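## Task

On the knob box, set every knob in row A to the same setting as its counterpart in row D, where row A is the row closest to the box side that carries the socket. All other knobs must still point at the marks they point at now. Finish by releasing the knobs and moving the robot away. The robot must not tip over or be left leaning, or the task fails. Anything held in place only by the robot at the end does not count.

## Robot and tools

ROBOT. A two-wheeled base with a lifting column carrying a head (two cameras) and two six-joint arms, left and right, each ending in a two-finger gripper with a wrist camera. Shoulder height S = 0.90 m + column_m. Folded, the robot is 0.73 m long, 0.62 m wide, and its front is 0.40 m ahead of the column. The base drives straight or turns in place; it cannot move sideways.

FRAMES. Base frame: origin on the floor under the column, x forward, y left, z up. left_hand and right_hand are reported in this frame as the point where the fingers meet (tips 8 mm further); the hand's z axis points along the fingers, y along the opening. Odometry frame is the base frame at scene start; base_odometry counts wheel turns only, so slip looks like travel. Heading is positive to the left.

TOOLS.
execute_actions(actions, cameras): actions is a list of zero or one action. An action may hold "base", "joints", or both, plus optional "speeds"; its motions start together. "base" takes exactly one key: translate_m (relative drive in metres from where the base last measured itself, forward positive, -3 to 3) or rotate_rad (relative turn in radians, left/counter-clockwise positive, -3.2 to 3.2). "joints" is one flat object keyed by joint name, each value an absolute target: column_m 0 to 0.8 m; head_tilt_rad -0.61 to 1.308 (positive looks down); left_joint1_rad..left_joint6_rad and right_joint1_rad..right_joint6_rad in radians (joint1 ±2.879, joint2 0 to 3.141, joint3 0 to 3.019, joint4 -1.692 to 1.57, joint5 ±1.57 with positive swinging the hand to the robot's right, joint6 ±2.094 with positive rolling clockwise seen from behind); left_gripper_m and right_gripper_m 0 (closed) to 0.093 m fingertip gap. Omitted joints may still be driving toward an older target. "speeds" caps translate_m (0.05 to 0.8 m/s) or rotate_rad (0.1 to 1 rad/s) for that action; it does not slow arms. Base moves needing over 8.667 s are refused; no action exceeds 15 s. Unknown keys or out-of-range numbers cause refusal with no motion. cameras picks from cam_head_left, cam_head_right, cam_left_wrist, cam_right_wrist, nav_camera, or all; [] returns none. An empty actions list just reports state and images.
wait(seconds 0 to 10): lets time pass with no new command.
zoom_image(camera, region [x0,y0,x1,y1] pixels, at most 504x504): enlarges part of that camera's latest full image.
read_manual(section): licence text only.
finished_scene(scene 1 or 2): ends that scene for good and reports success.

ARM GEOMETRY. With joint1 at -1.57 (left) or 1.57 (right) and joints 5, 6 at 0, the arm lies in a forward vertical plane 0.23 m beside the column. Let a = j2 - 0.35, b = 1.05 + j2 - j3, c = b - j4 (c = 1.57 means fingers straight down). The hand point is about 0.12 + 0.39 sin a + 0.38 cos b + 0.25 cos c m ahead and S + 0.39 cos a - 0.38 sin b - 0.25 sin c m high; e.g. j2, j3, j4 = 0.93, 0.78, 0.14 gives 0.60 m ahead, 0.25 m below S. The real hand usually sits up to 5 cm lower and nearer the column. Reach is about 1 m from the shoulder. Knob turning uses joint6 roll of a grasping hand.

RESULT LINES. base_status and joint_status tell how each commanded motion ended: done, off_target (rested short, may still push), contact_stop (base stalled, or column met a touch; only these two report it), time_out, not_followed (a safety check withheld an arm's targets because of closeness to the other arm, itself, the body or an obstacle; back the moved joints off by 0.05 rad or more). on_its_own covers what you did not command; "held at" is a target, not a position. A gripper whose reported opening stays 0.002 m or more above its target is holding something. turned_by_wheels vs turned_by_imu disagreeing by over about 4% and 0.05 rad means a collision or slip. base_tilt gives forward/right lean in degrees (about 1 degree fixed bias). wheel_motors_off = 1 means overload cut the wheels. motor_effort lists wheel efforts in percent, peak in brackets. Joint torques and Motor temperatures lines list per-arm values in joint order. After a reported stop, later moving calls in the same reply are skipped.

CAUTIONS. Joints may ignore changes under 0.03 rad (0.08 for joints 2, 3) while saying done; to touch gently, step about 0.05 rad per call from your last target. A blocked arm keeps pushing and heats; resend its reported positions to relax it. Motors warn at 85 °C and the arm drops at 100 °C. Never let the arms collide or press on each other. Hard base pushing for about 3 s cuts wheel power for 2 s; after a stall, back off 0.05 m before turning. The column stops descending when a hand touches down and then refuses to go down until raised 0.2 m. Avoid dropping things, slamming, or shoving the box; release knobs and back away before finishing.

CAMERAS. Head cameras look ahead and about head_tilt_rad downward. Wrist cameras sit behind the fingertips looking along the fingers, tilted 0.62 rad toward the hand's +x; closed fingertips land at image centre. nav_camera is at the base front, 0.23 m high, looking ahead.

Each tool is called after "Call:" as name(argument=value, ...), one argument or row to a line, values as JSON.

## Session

Call:
execute_actions(
  actions=[],
)

Scene clock: 0.00 s.
Joint torques (N m, as the arm reports them, + toward a larger angle): no reading
Motor temperatures (°C, as the motors report them): left_arm=[34 35 34 35 34 35] | right_arm=[33 36 33 34 34 33]
base_odometry: x=+0.000 y=+0.000 heading=+0.000 (m, m, rad; odometry frame)
turned_by_wheels: +0.000 (rad since the last result)
turned_by_imu: +0.000 (rad since the last result)
base_tilt: forward=-0.2 right=-0.3 (deg)
base_status: not commanded
joint_positions: column_m=+0.554 head_tilt_rad=+0.867 left_joint1_rad=-1.575 left_joint2_rad=+0.901 left_joint3_rad=+0.364 left_joint4_rad=-0.961 left_joint5_rad=-0.029 left_joint6_rad=-0.070 left_gripper_m=+0.095 right_joint1_rad=+1.578 right_joint2_rad=+0.901 right_joint3_rad=+0.401 right_joint4_rad=-0.913 right_joint5_rad=-0.015 right_joint6_rad=-0.083 right_gripper_m=+0.095
joint_status: not commanded
wheel_motors_off: 0
motor_effort: left_wheel=+2 right_wheel=+5 (%)
left_hand: x=+0.1183 y=+0.2287 z=+1.2631 quat_wxyz=(+0.467, +0.022, -0.883, -0.028) (m; base frame)
right_hand: x=+0.1449 y=-0.2213 z=+1.2464 quat_wxyz=(+0.429, +0.037, -0.902, -0.027) (m; base frame)
pictures: cam_head_left, cam_head_right, cam_left_wrist, cam_right_wrist, nav_camera
camera_calibration (this result's frames):
cam_head_left: T_world_to_cam=[[-0.0809462, -0.991722, 0.0996737, -0.0903808], [-0.723769, -0.0102702, -0.689966, 1.08022], [0.685278, -0.127991, -0.716946, 0.995802], [0, 0, 0, 1]] pos_world=[0.0921154, 0.048915, 1.46826]
cam_head_right: T_world_to_cam=[[-0.0603504, -0.992016, 0.110732, -0.20913], [-0.722175, -0.0331876, -0.690913, 1.09095], [0.689072, -0.121665, -0.714407, 0.991839], [0, 0, 0, 1]] pos_world=[0.0917905, -0.050582, 1.48549]
cam_left_wrist: T_world_to_cam=[[0.0281718, -0.998651, -0.0436094, 0.280275], [0.010293, -0.0433346, 0.999008, -1.2463], [-0.99955, -0.0285927, 0.00905832, 0.241453], [0, 0, 0, 1]] pos_world=[0.246277, 0.232793, 1.2551]
cam_right_wrist: T_world_to_cam=[[0.0417635, -0.997212, -0.0618396, -0.146229], [-0.058374, -0.0642232, 0.996227, -1.242], [-0.997421, -0.0379961, -0.0608934, 0.331374], [0, 0, 0, 1]] pos_world=[0.264126, -0.212995, 1.24845]
Images, in order (width x height): cam_head_left 504x504, cam_head_right 504x504, cam_left_wrist 616x616, cam_right_wrist 616x616, nav_camera 504x504.

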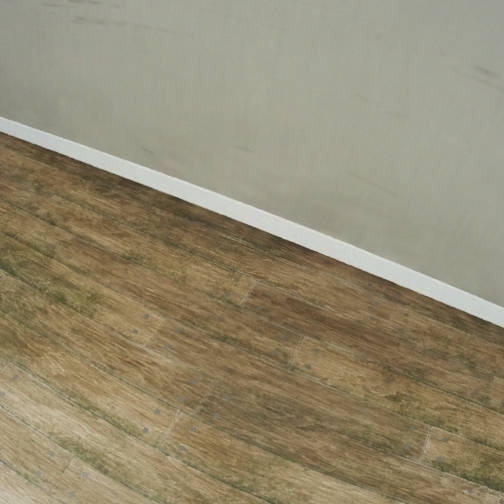

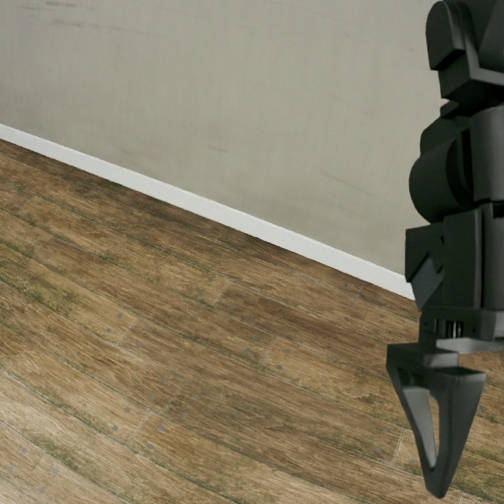

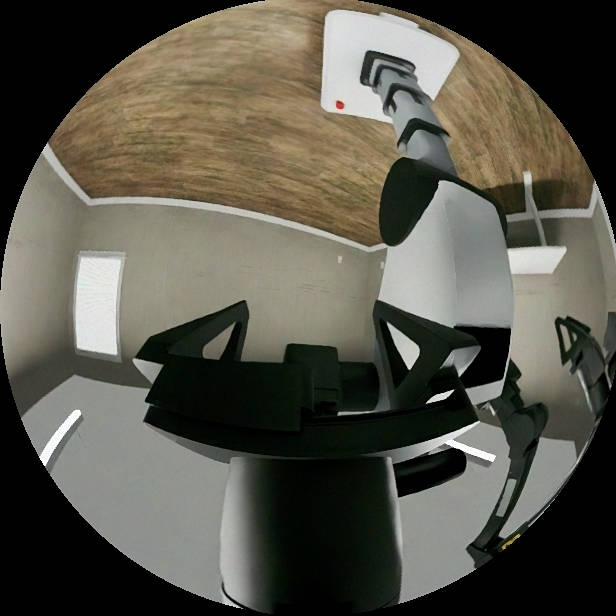

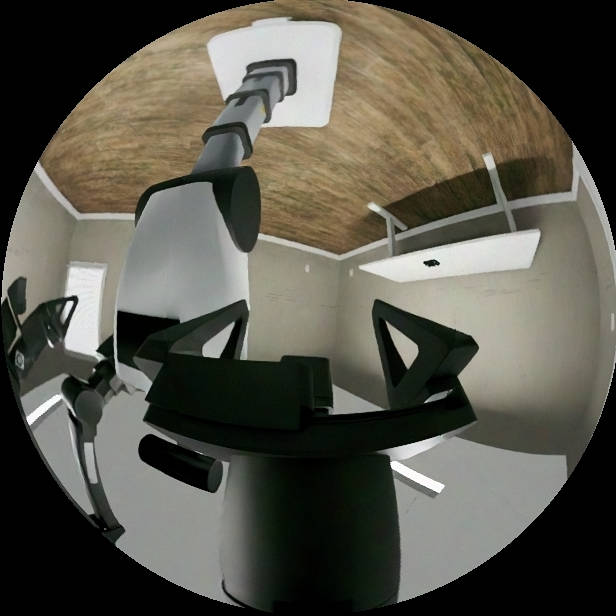

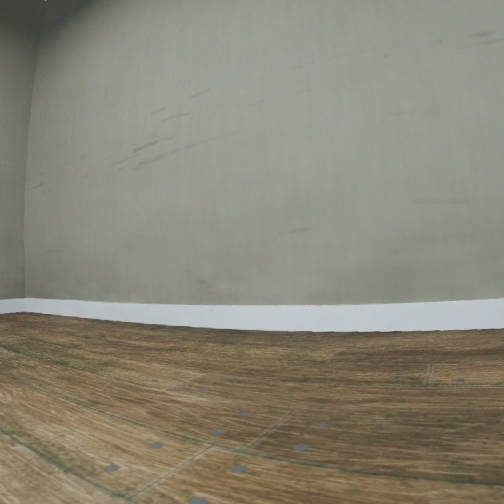

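Call:
execute_actions(
  actions=[
    {"base":{"rotate_rad":-2.05},"joints":{"head_tilt_rad":0.55,"column_m":0.45,"right_joint1_rad":1.57,"right_joint2_rad":1.34,"right_joint3_rad":0.98,"right_joint4_rad":-0.13,"right_joint5_rad":0.02,"right_joint6_rad":0,"right_gripper_m":0.018}},
  ],
  cameras=["cam_head_left","cam_head_right","nav_camera"],
)

Scene clock: 4.20 s.
Joint torques (N m, as the arm reports them, + toward a larger angle): left_arm=[ 1.53 -7.14 -1.7  -1.55 -0.12  0.09] | right_arm=[  0.5  -12.7    1.07   0.42  -0.06   0.12]
Motor temperatures (°C, as the motors report them): left_arm=[34 36 34 35 34 35] | right_arm=[33 37 33 34 34 33]
base_odometry: x=+0.000 y=+0.000 heading=-2.049 (m, m, rad; odometry frame)
turned_by_wheels: -2.049 (rad since the last result)
turned_by_imu: -2.043 (rad since the last result)
base_tilt: forward=-0.1 right=-0.1 (deg)
base_status: done
joint_positions: column_m=+0.450 head_tilt_rad=+0.568 left_joint1_rad=-1.575 left_joint2_rad=+0.901 left_joint3_rad=+0.364 left_joint4_rad=-0.961 left_joint5_rad=-0.029 left_joint6_rad=-0.070 left_gripper_m=+0.095 right_joint1_rad=+1.568 right_joint2_rad=+1.335 right_joint3_rad=+0.985 right_joint4_rad=-0.136 right_joint5_rad=+0.019 right_joint6_rad=-0.010 right_gripper_m=+0.018
joint_status: all done
wheel_motors_off: 0
motor_effort: left_wheel=+2(34) right_wheel=-2(47) (%)
left_hand: x=+0.1183 y=+0.2287 z=+1.1594 quat_wxyz=(+0.467, +0.022, -0.883, -0.028) (m; base frame)
right_hand: x=+0.5201 y=-0.2302 z=+0.9417 quat_wxyz=(-0.018, +0.004, -1.000, +0.011) (m; base frame)
pictures: cam_head_left, cam_head_right, nav_camera
camera_calibration (this result's frames):
cam_head_left: T_world_to_cam=[[-0.106758, -0.991722, 0.0713431, -0.038076], [-0.48789, -0.0102702, -0.872845, 1.25954], [0.866352, -0.127991, -0.482755, 0.576136], [0, 0, 0, 1]] pos_world=[0.111314, 0.048915, 1.38023]
cam_head_right: T_world_to_cam=[[-0.0903435, -0.992016, 0.0879874, -0.163491], [-0.486088, -0.0331876, -0.873279, 1.26942], [0.869227, -0.121665, -0.479209, 0.571037], [0, 0, 0, 1]] pos_world=[0.105919, -0.050582, 1.39659]
Images, in order (width x height): cam_head_left 504x504, cam_head_right 504x504, nav_camera 504x504.

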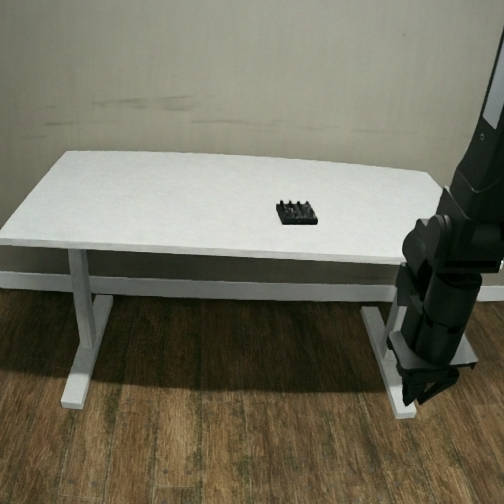

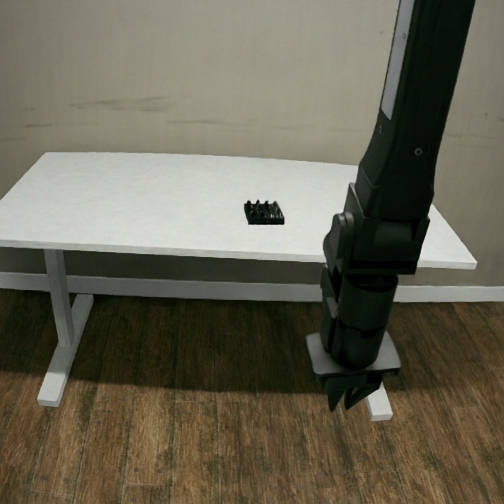

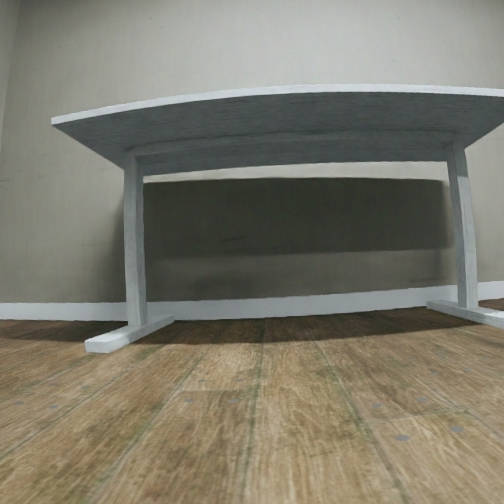

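Call:
execute_actions(
  actions=[
    {"base":{"translate_m":0.81},"joints":{"head_tilt_rad":0.9,"column_m":0.38}},
  ],
  cameras=["cam_head_left","cam_right_wrist"],
)

Call:
zoom_image(
  camera="cam_right_wrist",
  region=[230, 90, 450, 310],
)

Scene clock: 7.23 s.
Joint torques (N m, as the arm reports them, + toward a larger angle): left_arm=[ 1.55 -7.26 -1.81 -1.54 -0.11  0.1 ] | right_arm=[  0.13 -13.03   1.06   0.4    0.06   0.15]
Motor temperatures (°C, as the motors report them): left_arm=[34 36 34 35 34 35] | right_arm=[33 37 33 34 34 33]
base_odometry: x=-0.373 y=-0.719 heading=-2.050 (m, m, rad; odometry frame)
turned_by_wheels: +0.000 (rad since the last result)
turned_by_imu: +0.003 (rad since the last result)
base_tilt: forward=-0.2 right=-0.3 (deg)
base_status: done
joint_positions: column_m=+0.380 head_tilt_rad=+0.901 left_joint1_rad=-1.575 left_joint2_rad=+0.901 left_joint3_rad=+0.367 left_joint4_rad=-0.961 left_joint5_rad=-0.029 left_joint6_rad=-0.070 left_gripper_m=+0.095 right_joint1_rad=+1.568 right_joint2_rad=+1.335 right_joint3_rad=+0.981 right_joint4_rad=-0.136 right_joint5_rad=+0.019 right_joint6_rad=-0.010 right_gripper_m=+0.018
joint_status: all done
wheel_motors_off: 0
motor_effort: left_wheel=+0(47) right_wheel=+0(52) (%)
left_hand: x=+0.1198 y=+0.2287 z=+1.0889 quat_wxyz=(+0.466, +0.022, -0.884, -0.028) (m; base frame)
right_hand: x=+0.5180 y=-0.2302 z=+0.8714 quat_wxyz=(-0.017, +0.004, -1.000, +0.011) (m; base frame)
pictures: cam_head_left, cam_right_wrist
camera_calibration (this result's frames):
cam_head_left: T_world_to_cam=[[-0.0775027, -0.991722, 0.102374, -0.0769353], [-0.74686, -0.0102702, -0.664902, 0.927342], [0.66045, -0.127991, -0.739881, 0.903889], [0, 0, 0, 1]] pos_world=[0.0896578, 0.048915, 1.29324]
cam_right_wrist: T_world_to_cam=[[-0.00823533, -0.999506, 0.0303283, -0.248873], [-0.83114, 0.0237055, 0.555558, -0.0427239], [-0.556003, -0.0206318, -0.830924, 1.12669], [0, 0, 0, 1]] pos_world=[0.588886, -0.224491, 0.967481]
Images, in order (width x height): cam_head_left 504x504, cam_right_wrist 616x616.

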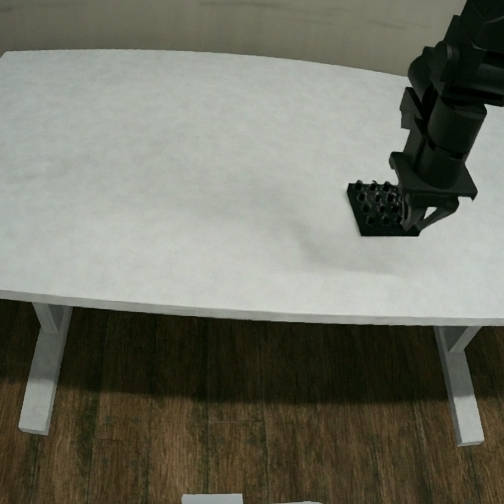

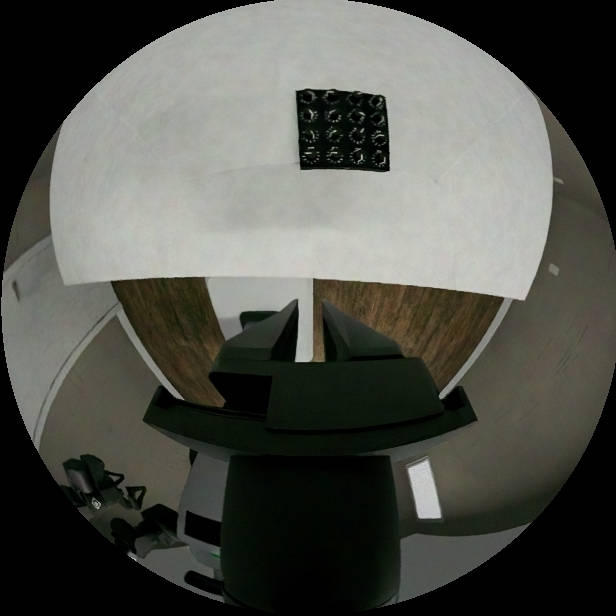

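Region (230, 90, 450, 310) of cam_right_wrist's 616x616 image, scaled by 2.291, with more detail than that image has.

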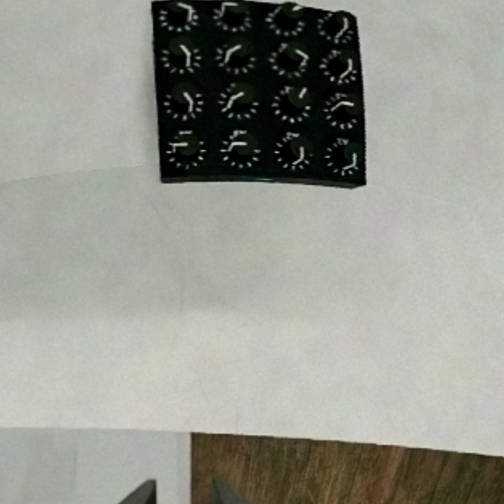

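Similar height as before, seemingly.

Call:
execute_actions(
  actions=[
    {"base":{"translate_m":0.075},"joints":{"column_m":0.32}},
  ],
  cameras=["cam_right_wrist"],
)

Call:
zoom_image(
  camera="cam_right_wrist",
  region=[270, 110, 450, 290],
)

Scene clock: 8.73 s.
Joint torques (N m, as the arm reports them, + toward a larger angle): left_arm=[ 1.5  -7.04 -1.88 -1.56 -0.1   0.09] | right_arm=[  1.18 -13.88   1.49   0.29   0.02   0.19]
Motor temperatures (°C, as the motors report them): left_arm=[34 36 34 35 34 35] | right_arm=[33 37 33 34 34 33]
base_odometry: x=-0.408 y=-0.786 heading=-2.050 (m, m, rad; odometry frame)
turned_by_wheels: +0.000 (rad since the last result)
turned_by_imu: +0.001 (rad since the last result)
base_tilt: forward=-0.2 right=-0.1 (deg)
base_status: done
joint_positions: column_m=+0.320 head_tilt_rad=+0.902 left_joint1_rad=-1.575 left_joint2_rad=+0.900 left_joint3_rad=+0.367 left_joint4_rad=-0.961 left_joint5_rad=-0.029 left_joint6_rad=-0.070 left_gripper_m=+0.095 right_joint1_rad=+1.568 right_joint2_rad=+1.335 right_joint3_rad=+0.980 right_joint4_rad=-0.136 right_joint5_rad=+0.019 right_joint6_rad=-0.010 right_gripper_m=+0.018
joint_status: all done
wheel_motors_off: 0
motor_effort: left_wheel=+1(28) right_wheel=+0(37) (%)
left_hand: x=+0.1199 y=+0.2287 z=+1.0289 quat_wxyz=(+0.466, +0.022, -0.884, -0.028) (m; base frame)
right_hand: x=+0.5173 y=-0.2302 z=+0.8114 quat_wxyz=(-0.016, +0.004, -1.000, +0.011) (m; base frame)
pictures: cam_right_wrist
camera_calibration (this result's frames):
cam_right_wrist: T_world_to_cam=[[-0.00820331, -0.999506, 0.0303361, -0.247079], [-0.830503, 0.0237069, 0.556509, -0.0110409], [-0.556953, -0.020629, -0.830287, 1.07636], [0, 0, 0, 1]] pos_world=[0.588284, -0.224491, 0.907324]
Images, in order (width x height): cam_right_wrist 616x616.

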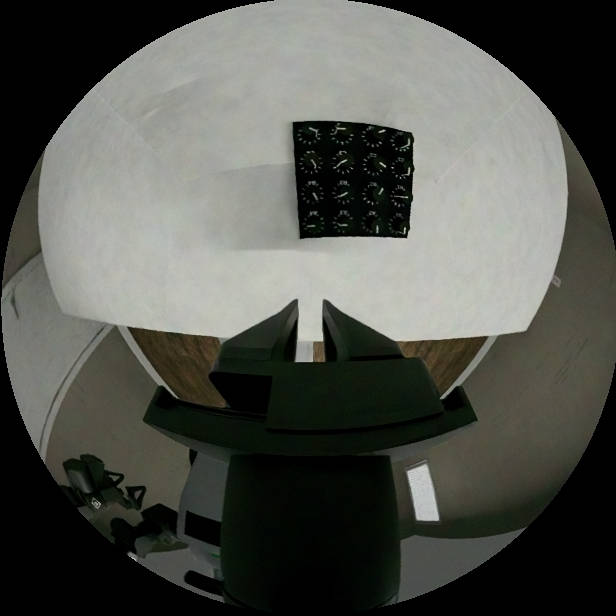

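Region (270, 110, 450, 290) of cam_right_wrist's 616x616 image, scaled by 2.800, with more detail than that image has.

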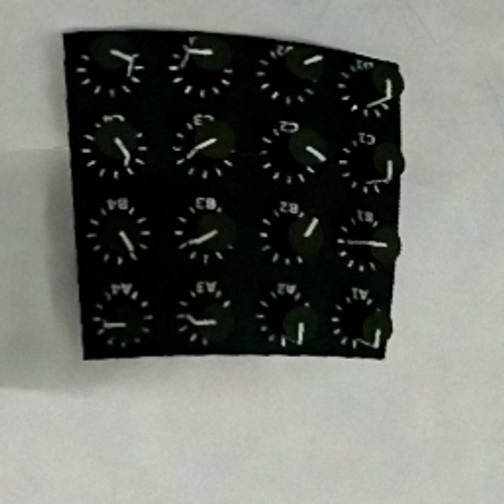

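Call:
execute_actions(
  actions=[
    {"base":{"rotate_rad":-0.008},"joints":{"column_m":0.3}},
  ],
  cameras=[],
)

Call:
execute_actions(
  actions=[
    {"base":{"translate_m":0.047},"joints":{"column_m":0.288}},
  ],
  cameras=["cam_right_wrist"],
)

Call:
zoom_image(
  camera="cam_right_wrist",
  region=[250, 230, 370, 350],
)

Call:
execute_actions(
  actions=[
    {"joints":{"right_joint6_rad":1.57}},
  ],
  cameras=["cam_right_wrist"],
)

Call:
zoom_image(
  camera="cam_right_wrist",
  region=[250, 230, 370, 350],
)

Scene clock: 9.80 s.
Joint torques (N m, as the arm reports them, + toward a larger angle): left_arm=[ 1.48 -7.19 -1.85 -1.56 -0.11  0.09] | right_arm=[  1.96 -12.71   1.22   0.27   0.     0.2 ]
Motor temperatures (°C, as the motors report them): left_arm=[34 36 34 35 34 35] | right_arm=[33 37 33 34 34 33]
base_odometry: x=-0.408 y=-0.786 heading=-2.056 (m, m, rad; odometry frame)
turned_by_wheels: -0.006 (rad since the last result)
turned_by_imu: -0.006 (rad since the last result)
base_tilt: forward=-0.2 right=-0.2 (deg)
base_status: done
joint_positions: column_m=+0.300 head_tilt_rad=+0.902 left_joint1_rad=-1.575 left_joint2_rad=+0.900 left_joint3_rad=+0.367 left_joint4_rad=-0.961 left_joint5_rad=-0.029 left_joint6_rad=-0.070 left_gripper_m=+0.095 right_joint1_rad=+1.568 right_joint2_rad=+1.335 right_joint3_rad=+0.980 right_joint4_rad=-0.136 right_joint5_rad=+0.019 right_joint6_rad=-0.010 right_gripper_m=+0.018
joint_status: all done
wheel_motors_off: 0
motor_effort: left_wheel=+1(36) right_wheel=-1(46) (%)
left_hand: x=+0.1197 y=+0.2287 z=+1.0089 quat_wxyz=(+0.466, +0.022, -0.884, -0.028) (m; base frame)
right_hand: x=+0.5170 y=-0.2303 z=+0.7913 quat_wxyz=(-0.016, +0.004, -1.000, +0.011) (m; base frame)
pictures: none
No camera images: the call's "cameras" was empty. Leave "cameras" out to get every camera's image.

Scene clock: 10.90 s.
Joint torques (N m, as the arm reports them, + toward a larger angle): left_arm=[ 1.68 -7.33 -1.79 -1.53 -0.11  0.09] | right_arm=[  0.7  -12.97   1.19   0.6   -0.05   0.16]
Motor temperatures (°C, as the motors report them): left_arm=[34 36 34 35 34 35] | right_arm=[33 37 33 34 34 33]
base_odometry: x=-0.430 y=-0.827 heading=-2.057 (m, m, rad; odometry frame)
turned_by_wheels: -0.001 (rad since the last result)
turned_by_imu: +0.000 (rad since the last result)
base_tilt: forward=-0.3 right=-0.1 (deg)
base_status: done
joint_positions: column_m=+0.288 head_tilt_rad=+0.902 left_joint1_rad=-1.575 left_joint2_rad=+0.900 left_joint3_rad=+0.366 left_joint4_rad=-0.961 left_joint5_rad=-0.029 left_joint6_rad=-0.070 left_gripper_m=+0.095 right_joint1_rad=+1.568 right_joint2_rad=+1.335 right_joint3_rad=+0.981 right_joint4_rad=-0.136 right_joint5_rad=+0.019 right_joint6_rad=-0.010 right_gripper_m=+0.018
joint_status: all done
wheel_motors_off: 0
motor_effort: left_wheel=-1(32) right_wheel=+1(48) (%)
left_hand: x=+0.1195 y=+0.2287 z=+0.9970 quat_wxyz=(+0.466, +0.022, -0.884, -0.028) (m; base frame)
right_hand: x=+0.5177 y=-0.2303 z=+0.7794 quat_wxyz=(-0.016, +0.004, -1.000, +0.011) (m; base frame)
pictures: cam_right_wrist
camera_calibration (this result's frames):
cam_right_wrist: T_world_to_cam=[[-0.00823718, -0.999494, 0.030712, -0.246444], [-0.830927, 0.0239284, 0.555867, 0.00790581], [-0.55632, -0.0209406, -0.830704, 1.05002], [0, 0, 0, 1]] pos_world=[0.588685, -0.224521, 0.875428]
Images, in order (width x height): cam_right_wrist 616x616.

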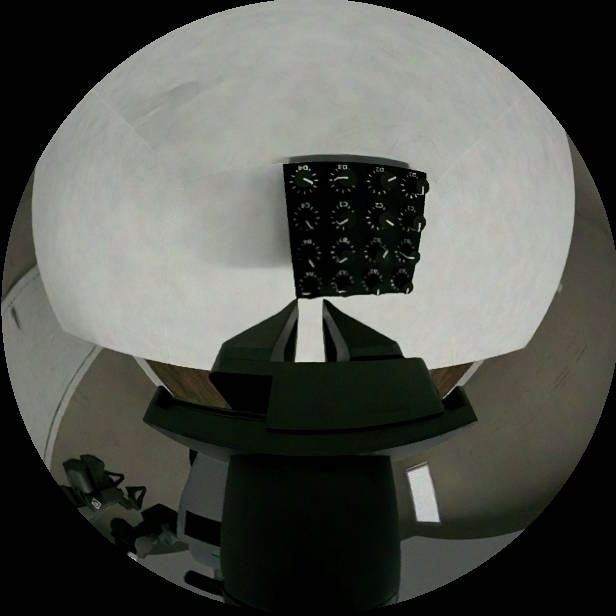

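Region (250, 230, 370, 350) of cam_right_wrist's 616x616 image, scaled by 4.200, with more detail than that image has.

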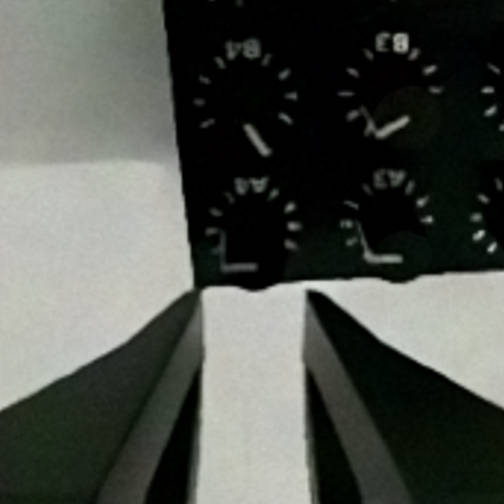

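Scene clock: 12.63 s.
Joint torques (N m, as the arm reports them, + toward a larger angle): left_arm=[ 1.55 -7.17 -1.82 -1.57 -0.1   0.09] | right_arm=[  0.35 -13.69   1.1    0.5    0.1    0.21]
Motor temperatures (°C, as the motors report them): left_arm=[34 36 34 35 34 35] | right_arm=[33 37 33 34 34 33]
base_odometry: x=-0.430 y=-0.827 heading=-2.057 (m, m, rad; odometry frame)
turned_by_wheels: +0.000 (rad since the last result)
turned_by_imu: +0.001 (rad since the last result)
base_tilt: forward=-0.1 right=-0.2 (deg)
base_status: not commanded
joint_positions: column_m=+0.288 head_tilt_rad=+0.902 left_joint1_rad=-1.575 left_joint2_rad=+0.900 left_joint3_rad=+0.366 left_joint4_rad=-0.961 left_joint5_rad=-0.029 left_joint6_rad=-0.070 left_gripper_m=+0.095 right_joint1_rad=+1.568 right_joint2_rad=+1.335 right_joint3_rad=+0.981 right_joint4_rad=-0.136 right_joint5_rad=+0.019 right_joint6_rad=+1.559 right_gripper_m=+0.018
joint_status: all done
wheel_motors_off: 0
motor_effort: left_wheel=+0(0) right_wheel=+1(1) (%)
left_hand: x=+0.1195 y=+0.2287 z=+0.9970 quat_wxyz=(+0.466, +0.022, -0.884, -0.028) (m; base frame)
right_hand: x=+0.5177 y=-0.2303 z=+0.7794 quat_wxyz=(-0.019, -0.703, -0.711, -0.004) (m; base frame)
pictures: cam_right_wrist
camera_calibration (this result's frames):
cam_right_wrist: T_world_to_cam=[[-0.999712, 0.00564094, -0.0233214, 0.540456], [-0.00854748, 0.82448, 0.565827, -0.241299], [0.0224198, 0.565863, -0.824194, 0.880426], [0, 0, 0, 1]] pos_world=[0.518499, -0.302303, 0.874779]
Images, in order (width x height): cam_right_wrist 616x616.

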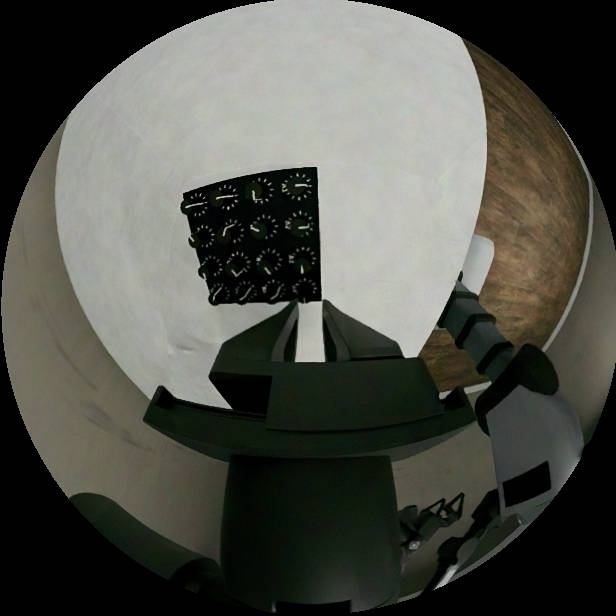

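Region (250, 230, 370, 350) of cam_right_wrist's 616x616 image, scaled by 4.200, with more detail than that image has.

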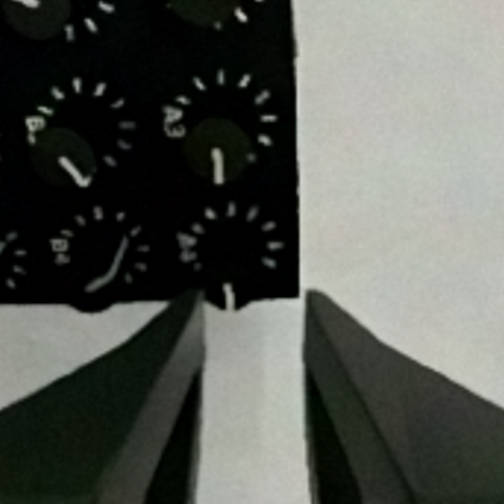

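Call:
execute_actions(
  actions=[
    {"base":{"translate_m":0.0055}},
  ],
  cameras=[],
)

Call:
execute_actions(
  actions=[
    {"joints":{"column_m":0.268}},
  ],
  cameras=["cam_right_wrist"],
)

Call:
zoom_image(
  camera="cam_right_wrist",
  region=[250, 230, 370, 350],
)

Scene clock: 13.47 s.
Joint torques (N m, as the arm reports them, + toward a larger angle): left_arm=[ 1.51 -7.16 -1.86 -1.58 -0.11  0.1 ] | right_arm=[  0.7  -13.4    1.19   0.44   0.04   0.13]
Motor temperatures (°C, as the motors report them): left_arm=[34 36 34 35 34 35] | right_arm=[33 38 33 34 34 33]
base_odometry: x=-0.432 y=-0.832 heading=-2.057 (m, m, rad; odometry frame)
turned_by_wheels: +0.000 (rad since the last result)
turned_by_imu: +0.000 (rad since the last result)
base_tilt: forward=-0.3 right=-0.1 (deg)
base_status: done
joint_positions: column_m=+0.288 head_tilt_rad=+0.902 left_joint1_rad=-1.575 left_joint2_rad=+0.900 left_joint3_rad=+0.367 left_joint4_rad=-0.961 left_joint5_rad=-0.029 left_joint6_rad=-0.070 left_gripper_m=+0.095 right_joint1_rad=+1.568 right_joint2_rad=+1.335 right_joint3_rad=+0.981 right_joint4_rad=-0.136 right_joint5_rad=+0.019 right_joint6_rad=+1.559 right_gripper_m=+0.018
joint_status: not commanded
wheel_motors_off: 0
motor_effort: left_wheel=+0(29) right_wheel=+1(40) (%)
left_hand: x=+0.1197 y=+0.2287 z=+0.9969 quat_wxyz=(+0.466, +0.022, -0.884, -0.028) (m; base frame)
right_hand: x=+0.5177 y=-0.2303 z=+0.7794 quat_wxyz=(-0.019, -0.703, -0.711, -0.004) (m; base frame)
pictures: none
No camera images: the call's "cameras" was empty. Leave "cameras" out to get every camera's image.

Scene clock: 14.30 s.
Joint torques (N m, as the arm reports them, + toward a larger angle): left_arm=[ 1.56 -7.16 -1.8  -1.56 -0.11  0.1 ] | right_arm=[  0.29 -12.93   1.43   0.48   0.03   0.2 ]
Motor temperatures (°C, as the motors report them): left_arm=[34 36 34 35 34 35] | right_arm=[33 38 33 34 34 33]
base_odometry: x=-0.432 y=-0.832 heading=-2.057 (m, m, rad; odometry frame)
turned_by_wheels: +0.000 (rad since the last result)
turned_by_imu: +0.000 (rad since the last result)
base_tilt: forward=-0.2 right=-0.1 (deg)
base_status: not commanded
joint_positions: column_m=+0.268 head_tilt_rad=+0.902 left_joint1_rad=-1.575 left_joint2_rad=+0.900 left_joint3_rad=+0.367 left_joint4_rad=-0.961 left_joint5_rad=-0.029 left_joint6_rad=-0.070 left_gripper_m=+0.095 right_joint1_rad=+1.568 right_joint2_rad=+1.335 right_joint3_rad=+0.981 right_joint4_rad=-0.136 right_joint5_rad=+0.019 right_joint6_rad=+1.559 right_gripper_m=+0.018
joint_status: all done
wheel_motors_off: 0
motor_effort: left_wheel=-2(2) right_wheel=+2(2) (%)
left_hand: x=+0.1197 y=+0.2287 z=+0.9769 quat_wxyz=(+0.466, +0.022, -0.884, -0.028) (m; base frame)
right_hand: x=+0.5177 y=-0.2303 z=+0.7594 quat_wxyz=(-0.019, -0.703, -0.711, -0.004) (m; base frame)
pictures: cam_right_wrist
camera_calibration (this result's frames):
cam_right_wrist: T_world_to_cam=[[-0.999712, 0.00564094, -0.0233214, 0.539989], [-0.00854748, 0.82448, 0.565827, -0.229965], [0.0224198, 0.565863, -0.824194, 0.863917], [0, 0, 0, 1]] pos_world=[0.518499, -0.302303, 0.854749]
Images, in order (width x height): cam_right_wrist 616x616.

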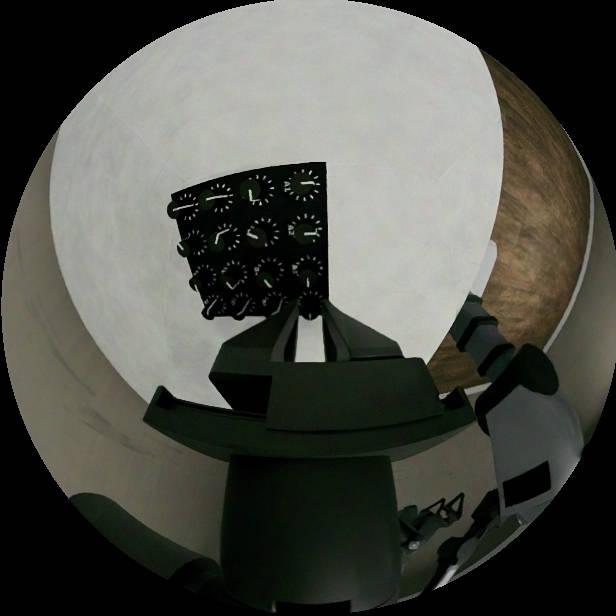

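Region (250, 230, 370, 350) of cam_right_wrist's 616x616 image, scaled by 4.200, with more detail than that image has.

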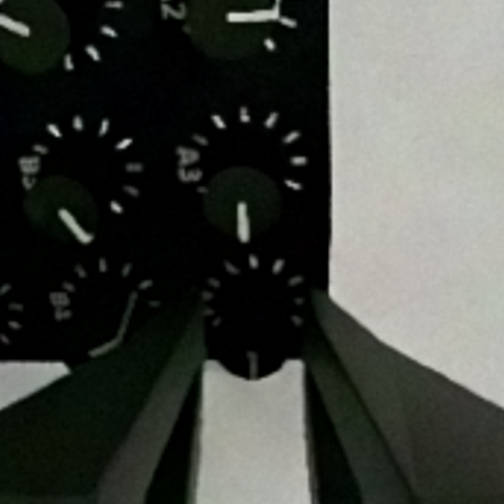

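Call:
execute_actions(
  actions=[
    {"joints":{"right_gripper_m":0.006}},
  ],
  cameras=[],
)

Call:
execute_actions(
  actions=[
    {"joints":{"right_joint6_rad":-1.17}},
  ],
  cameras=["cam_right_wrist"],
)

Call:
execute_actions(
  actions=[
    {"joints":{"right_gripper_m":0.018}},
  ],
  cameras=[],
)

Call:
execute_actions(
  actions=[
    {"joints":{"column_m":0.288}},
  ],
  cameras=["cam_right_wrist"],
)

Call:
zoom_image(
  camera="cam_right_wrist",
  region=[250, 230, 370, 350],
)

Call:
execute_actions(
  actions=[
    {"base":{"rotate_rad":-0.1},"joints":{"right_joint6_rad":1.57}},
  ],
  cameras=[],
)

Call:
execute_actions(
  actions=[
    {"base":{"translate_m":0.031}},
  ],
  cameras=["cam_right_wrist"],
)

Call:
zoom_image(
  camera="cam_right_wrist",
  region=[250, 230, 370, 350],
)

Scene clock: 15.07 s.
Joint torques (N m, as the arm reports them, + toward a larger angle): left_arm=[ 1.56 -7.12 -1.85 -1.57 -0.11  0.09] | right_arm=[  0.97 -12.76   1.04   0.48   0.08   0.21]
Motor temperatures (°C, as the motors report them): left_arm=[34 36 34 35 34 35] | right_arm=[33 38 33 34 34 33]
base_odometry: x=-0.432 y=-0.832 heading=-2.057 (m, m, rad; odometry frame)
turned_by_wheels: +0.000 (rad since the last result)
turned_by_imu: +0.000 (rad since the last result)
base_tilt: forward=-0.3 right=-0.2 (deg)
base_status: not commanded
joint_positions: column_m=+0.268 head_tilt_rad=+0.902 left_joint1_rad=-1.575 left_joint2_rad=+0.900 left_joint3_rad=+0.367 left_joint4_rad=-0.961 left_joint5_rad=-0.029 left_joint6_rad=-0.070 left_gripper_m=+0.095 right_joint1_rad=+1.568 right_joint2_rad=+1.335 right_joint3_rad=+0.981 right_joint4_rad=-0.136 right_joint5_rad=+0.019 right_joint6_rad=+1.559 right_gripper_m=+0.009
joint_status: right_gripper_m off_target (ended at +0.009, target +0.006)
wheel_motors_off: 0
motor_effort: left_wheel=-1(0) right_wheel=+2(3) (%)
left_hand: x=+0.1197 y=+0.2287 z=+0.9769 quat_wxyz=(+0.466, +0.022, -0.884, -0.028) (m; base frame)
right_hand: x=+0.5177 y=-0.2303 z=+0.7594 quat_wxyz=(-0.019, -0.703, -0.711, -0.004) (m; base frame)
pictures: none
No camera images: the call's "cameras" was empty. Leave "cameras" out to get every camera's image.

Scene clock: 17.27 s.
Joint torques (N m, as the arm reports them, + toward a larger angle): left_arm=[ 1.54 -7.18 -1.85 -1.57 -0.11  0.1 ] | right_arm=[  0.76 -12.44   1.21   0.4    0.     0.  ]
Motor temperatures (°C, as the motors report them): left_arm=[34 36 34 35 34 35] | right_arm=[33 38 33 34 34 33]
base_odometry: x=-0.432 y=-0.832 heading=-2.057 (m, m, rad; odometry frame)
turned_by_wheels: +0.000 (rad since the last result)
turned_by_imu: +0.001 (rad since the last result)
base_tilt: forward=-0.2 right=-0.1 (deg)
base_status: not commanded
joint_positions: column_m=+0.268 head_tilt_rad=+0.902 left_joint1_rad=-1.575 left_joint2_rad=+0.900 left_joint3_rad=+0.367 left_joint4_rad=-0.961 left_joint5_rad=-0.029 left_joint6_rad=-0.070 left_gripper_m=+0.095 right_joint1_rad=+1.568 right_joint2_rad=+1.335 right_joint3_rad=+0.980 right_joint4_rad=-0.136 right_joint5_rad=+0.016 right_joint6_rad=-1.158 right_gripper_m=+0.009
joint_status: all done
wheel_motors_off: 0
motor_effort: left_wheel=-2(1) right_wheel=+2(2) (%)
left_hand: x=+0.1197 y=+0.2287 z=+0.9769 quat_wxyz=(+0.466, +0.022, -0.884, -0.028) (m; base frame)
right_hand: x=+0.5173 y=-0.2296 z=+0.7593 quat_wxyz=(-0.008, +0.546, -0.837, +0.016) (m; base frame)
pictures: cam_right_wrist
camera_calibration (this result's frames):
cam_right_wrist: T_world_to_cam=[[0.907907, -0.416589, 0.0464543, -0.597174], [-0.362696, -0.725189, 0.58528, -0.417862], [-0.210133, -0.548229, -0.8095, 0.716839], [0, 0, 0, 1]] pos_world=[0.541254, -0.158813, 0.852588]
Images, in order (width x height): cam_right_wrist 616x616.

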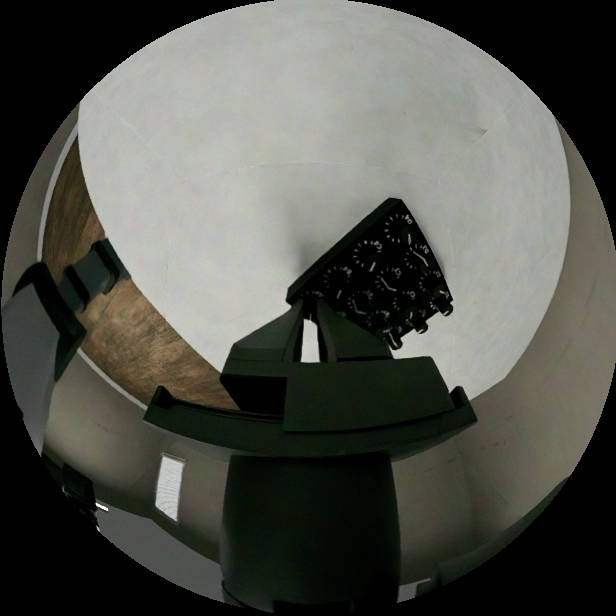

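Scene clock: 17.70 s.
Joint torques (N m, as the arm reports them, + toward a larger angle): left_arm=[ 1.58 -7.15 -1.9  -1.57 -0.11  0.09] | right_arm=[  1.23 -13.15   1.26   0.46   0.     0.06]
Motor temperatures (°C, as the motors report them): left_arm=[34 36 34 35 34 35] | right_arm=[33 38 33 34 34 33]
base_odometry: x=-0.432 y=-0.832 heading=-2.057 (m, m, rad; odometry frame)
turned_by_wheels: +0.000 (rad since the last result)
turned_by_imu: +0.000 (rad since the last result)
base_tilt: forward=-0.3 right=-0.3 (deg)
base_status: not commanded
joint_positions: column_m=+0.268 head_tilt_rad=+0.902 left_joint1_rad=-1.575 left_joint2_rad=+0.900 left_joint3_rad=+0.367 left_joint4_rad=-0.961 left_joint5_rad=-0.029 left_joint6_rad=-0.070 left_gripper_m=+0.095 right_joint1_rad=+1.568 right_joint2_rad=+1.335 right_joint3_rad=+0.980 right_joint4_rad=-0.136 right_joint5_rad=+0.017 right_joint6_rad=-1.158 right_gripper_m=+0.018
joint_status: all done
wheel_motors_off: 0
motor_effort: left_wheel=-1(0) right_wheel=+2(2) (%)
left_hand: x=+0.1197 y=+0.2287 z=+0.9769 quat_wxyz=(+0.466, +0.022, -0.884, -0.028) (m; base frame)
right_hand: x=+0.5173 y=-0.2298 z=+0.7593 quat_wxyz=(-0.008, +0.547, -0.837, +0.017) (m; base frame)
pictures: none
No camera images: the call's "cameras" was empty. Leave "cameras" out to get every camera's image.

Scene clock: 18.53 s.
Joint torques (N m, as the arm reports them, + toward a larger angle): left_arm=[ 1.64 -7.07 -1.84 -1.57 -0.1   0.1 ] | right_arm=[  0.86 -13.84   1.38   0.34  -0.04   0.02]
Motor temperatures (°C, as the motors report them): left_arm=[34 36 34 35 34 35] | right_arm=[33 38 33 34 34 33]
base_odometry: x=-0.432 y=-0.832 heading=-2.057 (m, m, rad; odometry frame)
turned_by_wheels: +0.000 (rad since the last result)
turned_by_imu: +0.000 (rad since the last result)
base_tilt: forward=-0.3 right=+0.0 (deg)
base_status: not commanded
joint_positions: column_m=+0.288 head_tilt_rad=+0.902 left_joint1_rad=-1.575 left_joint2_rad=+0.900 left_joint3_rad=+0.367 left_joint4_rad=-0.961 left_joint5_rad=-0.029 left_joint6_rad=-0.070 left_gripper_m=+0.095 right_joint1_rad=+1.568 right_joint2_rad=+1.335 right_joint3_rad=+0.980 right_joint4_rad=-0.136 right_joint5_rad=+0.017 right_joint6_rad=-1.158 right_gripper_m=+0.018
joint_status: all done
wheel_motors_off: 0
motor_effort: left_wheel=-1(2) right_wheel=+2(3) (%)
left_hand: x=+0.1197 y=+0.2287 z=+0.9969 quat_wxyz=(+0.466, +0.022, -0.884, -0.028) (m; base frame)
right_hand: x=+0.5173 y=-0.2298 z=+0.7793 quat_wxyz=(-0.008, +0.547, -0.837, +0.017) (m; base frame)
pictures: cam_right_wrist
camera_calibration (this result's frames):
cam_right_wrist: T_world_to_cam=[[0.908051, -0.416222, 0.046928, -0.598542], [-0.362441, -0.724637, 0.586121, -0.430336], [-0.209951, -0.549237, -0.808863, 0.732051], [0, 0, 0, 1]] pos_world=[0.54123, -0.158894, 0.872446]
Images, in order (width x height): cam_right_wrist 616x616.

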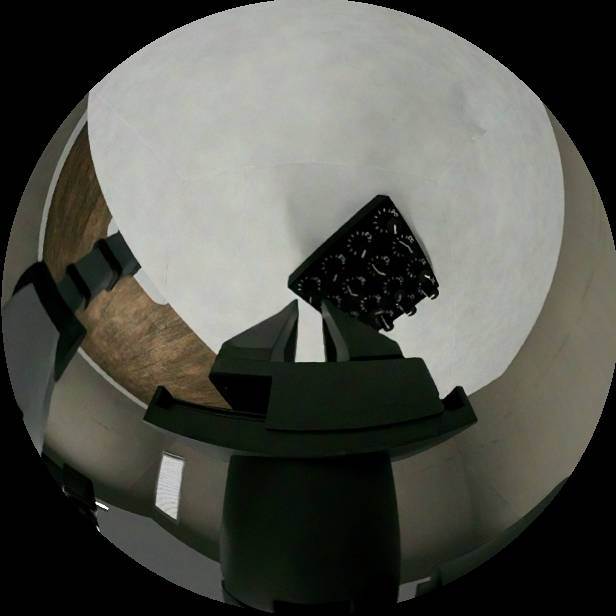

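Region (250, 230, 370, 350) of cam_right_wrist's 616x616 image, scaled by 4.200, with more detail than that image has.

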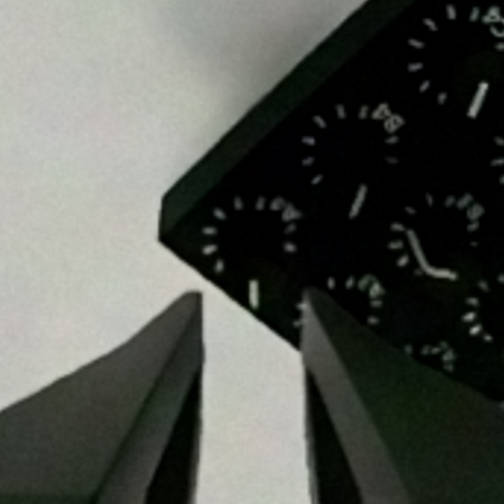

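Scene clock: 20.73 s.
Joint torques (N m, as the arm reports them, + toward a larger angle): left_arm=[ 1.53 -7.16 -1.85 -1.55 -0.11  0.09] | right_arm=[  0.71 -13.58   1.31   0.27   0.13   0.18]
Motor temperatures (°C, as the motors report them): left_arm=[34 36 34 35 34 35] | right_arm=[33 38 33 34 34 33]
base_odometry: x=-0.432 y=-0.832 heading=-2.155 (m, m, rad; odometry frame)
turned_by_wheels: -0.098 (rad since the last result)
turned_by_imu: -0.096 (rad since the last result)
base_tilt: forward=-0.2 right=-0.2 (deg)
base_status: done
joint_positions: column_m=+0.288 head_tilt_rad=+0.902 left_joint1_rad=-1.575 left_joint2_rad=+0.900 left_joint3_rad=+0.367 left_joint4_rad=-0.961 left_joint5_rad=-0.029 left_joint6_rad=-0.070 left_gripper_m=+0.095 right_joint1_rad=+1.569 right_joint2_rad=+1.335 right_joint3_rad=+0.980 right_joint4_rad=-0.136 right_joint5_rad=+0.019 right_joint6_rad=+1.559 right_gripper_m=+0.018
joint_status: all done
wheel_motors_off: 0
motor_effort: left_wheel=+1(41) right_wheel=-1(54) (%)
left_hand: x=+0.1197 y=+0.2287 z=+0.9969 quat_wxyz=(+0.466, +0.022, -0.884, -0.028) (m; base frame)
right_hand: x=+0.5173 y=-0.2295 z=+0.7793 quat_wxyz=(-0.018, -0.703, -0.711, -0.004) (m; base frame)
pictures: none
No camera images: the call's "cameras" was empty. Leave "cameras" out to get every camera's image.

Scene clock: 21.70 s.
Joint torques (N m, as the arm reports them, + toward a larger angle): left_arm=[ 1.65 -7.07 -1.82 -1.57 -0.1   0.09] | right_arm=[  1.09 -13.07   1.35   0.48   0.09   0.2 ]
Motor temperatures (°C, as the motors report them): left_arm=[34 36 34 35 34 35] | right_arm=[33 38 33 34 34 33]
base_odometry: x=-0.449 y=-0.858 heading=-2.156 (m, m, rad; odometry frame)
turned_by_wheels: -0.001 (rad since the last result)
turned_by_imu: -0.001 (rad since the last result)
base_tilt: forward=-0.1 right=-0.1 (deg)
base_status: done
joint_positions: column_m=+0.288 head_tilt_rad=+0.902 left_joint1_rad=-1.575 left_joint2_rad=+0.900 left_joint3_rad=+0.366 left_joint4_rad=-0.961 left_joint5_rad=-0.029 left_joint6_rad=-0.070 left_gripper_m=+0.095 right_joint1_rad=+1.569 right_joint2_rad=+1.335 right_joint3_rad=+0.979 right_joint4_rad=-0.136 right_joint5_rad=+0.019 right_joint6_rad=+1.559 right_gripper_m=+0.018
joint_status: not commanded
wheel_motors_off: 0
motor_effort: left_wheel=+0(31) right_wheel=+1(59) (%)
left_hand: x=+0.1193 y=+0.2287 z=+0.9970 quat_wxyz=(+0.466, +0.022, -0.884, -0.028) (m; base frame)
right_hand: x=+0.5166 y=-0.2295 z=+0.7792 quat_wxyz=(-0.018, -0.703, -0.711, -0.004) (m; base frame)
pictures: cam_right_wrist
camera_calibration (this result's frames):
cam_right_wrist: T_world_to_cam=[[-0.99976, 0.0047096, -0.0214, 0.537577], [-0.00825573, 0.8237, 0.566965, -0.242989], [0.0202973, 0.567006, -0.823464, 0.880637], [0, 0, 0, 1]] pos_world=[0.517567, -0.301708, 0.874443]
Images, in order (width x height): cam_right_wrist 616x616.

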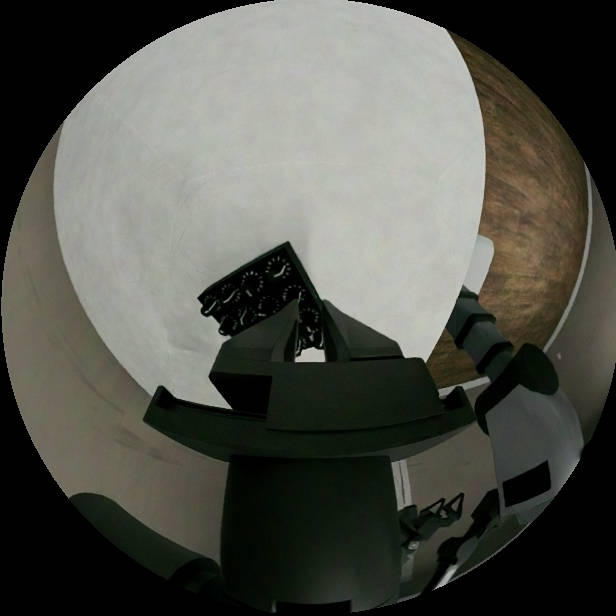

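Region (250, 230, 370, 350) of cam_right_wrist's 616x616 image, scaled by 4.200, with more detail than that image has.

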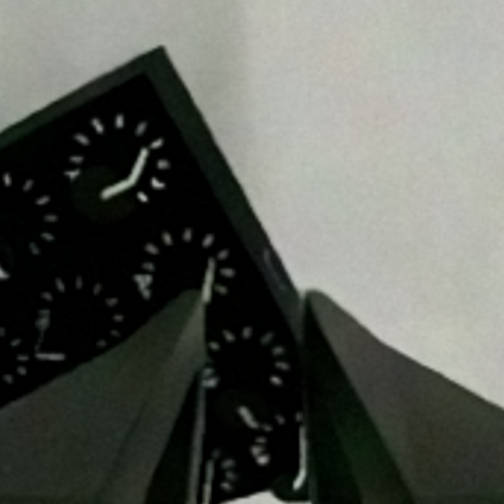

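Call:
execute_actions(
  actions=[
    {"base":{"rotate_rad":0.011}},
  ],
  cameras=[],
)

Call:
execute_actions(
  actions=[
    {"base":{"translate_m":0.012}},
  ],
  cameras=["cam_right_wrist"],
)

Call:
zoom_image(
  camera="cam_right_wrist",
  region=[250, 230, 370, 350],
)

Scene clock: 22.33 s.
Joint torques (N m, as the arm reports them, + toward a larger angle): left_arm=[ 1.55 -7.05 -1.7  -1.57 -0.11  0.09] | right_arm=[  0.06 -14.23   1.49   0.48   0.15   0.16]
Motor temperatures (°C, as the motors report them): left_arm=[34 36 34 35 34 35] | right_arm=[33 38 33 34 34 33]
base_odometry: x=-0.449 y=-0.858 heading=-2.146 (m, m, rad; odometry frame)
turned_by_wheels: +0.010 (rad since the last result)
turned_by_imu: +0.010 (rad since the last result)
base_tilt: forward=-0.2 right=-0.3 (deg)
base_status: done
joint_positions: column_m=+0.288 head_tilt_rad=+0.902 left_joint1_rad=-1.575 left_joint2_rad=+0.900 left_joint3_rad=+0.365 left_joint4_rad=-0.961 left_joint5_rad=-0.029 left_joint6_rad=-0.070 left_gripper_m=+0.095 right_joint1_rad=+1.571 right_joint2_rad=+1.335 right_joint3_rad=+0.979 right_joint4_rad=-0.136 right_joint5_rad=+0.019 right_joint6_rad=+1.559 right_gripper_m=+0.018
joint_status: not commanded
wheel_motors_off: 0
motor_effort: left_wheel=+0(22) right_wheel=+2(47) (%)
left_hand: x=+0.1191 y=+0.2287 z=+0.9971 quat_wxyz=(+0.466, +0.022, -0.884, -0.028) (m; base frame)
right_hand: x=+0.5166 y=-0.2285 z=+0.7792 quat_wxyz=(-0.017, -0.703, -0.711, -0.004) (m; base frame)
pictures: none
No camera images: the call's "cameras" was empty. Leave "cameras" out to get every camera's image.

Scene clock: 23.13 s.
Joint torques (N m, as the arm reports them, + toward a larger angle): left_arm=[ 1.44 -6.95 -1.8  -1.56 -0.11  0.09] | right_arm=[  0.76 -12.41   1.23   0.4    0.08   0.16]
Motor temperatures (°C, as the motors report them): left_arm=[34 36 34 35 34 35] | right_arm=[33 38 33 34 34 33]
base_odometry: x=-0.456 y=-0.868 heading=-2.148 (m, m, rad; odometry frame)
turned_by_wheels: -0.001 (rad since the last result)
turned_by_imu: -0.001 (rad since the last result)
base_tilt: forward=-0.3 right=-0.2 (deg)
base_status: done
joint_positions: column_m=+0.288 head_tilt_rad=+0.902 left_joint1_rad=-1.575 left_joint2_rad=+0.900 left_joint3_rad=+0.366 left_joint4_rad=-0.961 left_joint5_rad=-0.029 left_joint6_rad=-0.070 left_gripper_m=+0.095 right_joint1_rad=+1.571 right_joint2_rad=+1.335 right_joint3_rad=+0.980 right_joint4_rad=-0.136 right_joint5_rad=+0.019 right_joint6_rad=+1.559 right_gripper_m=+0.018
joint_status: not commanded
wheel_motors_off: 0
motor_effort: left_wheel=+0(34) right_wheel=+1(58) (%)
left_hand: x=+0.1193 y=+0.2287 z=+0.9970 quat_wxyz=(+0.466, +0.022, -0.884, -0.028) (m; base frame)
right_hand: x=+0.5170 y=-0.2285 z=+0.7792 quat_wxyz=(-0.018, -0.703, -0.711, -0.005) (m; base frame)
pictures: cam_right_wrist
camera_calibration (this result's frames):
cam_right_wrist: T_world_to_cam=[[-0.999747, 0.0037917, -0.0221557, 0.538424], [-0.00947425, 0.822754, 0.568318, -0.244555], [0.0203836, 0.568385, -0.82251, 0.879573], [0, 0, 0, 1]] pos_world=[0.518042, -0.300769, 0.874372]
Images, in order (width x height): cam_right_wrist 616x616.

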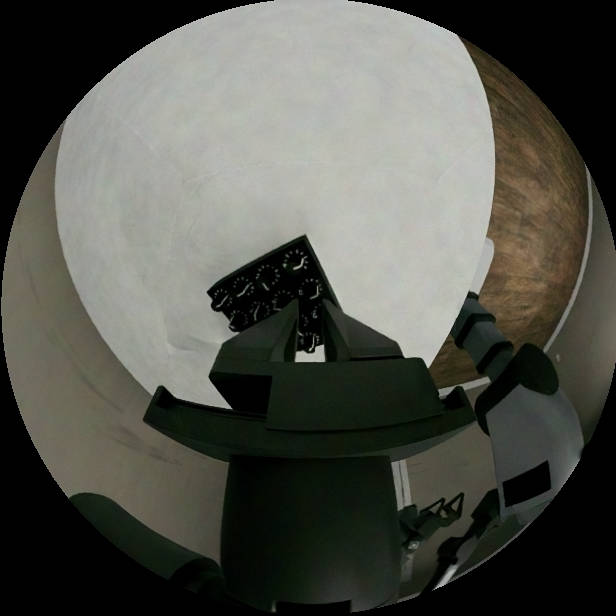

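Region (250, 230, 370, 350) of cam_right_wrist's 616x616 image, scaled by 4.200, with more detail than that image has.

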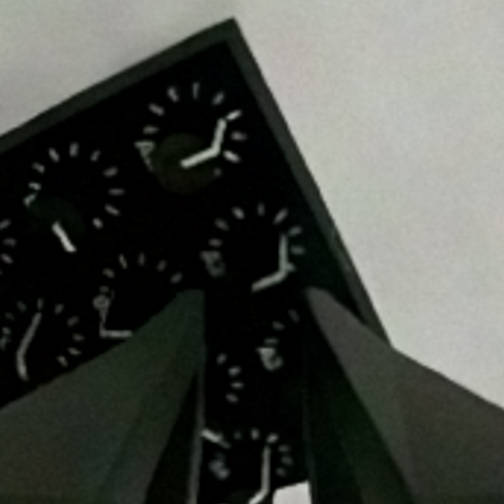

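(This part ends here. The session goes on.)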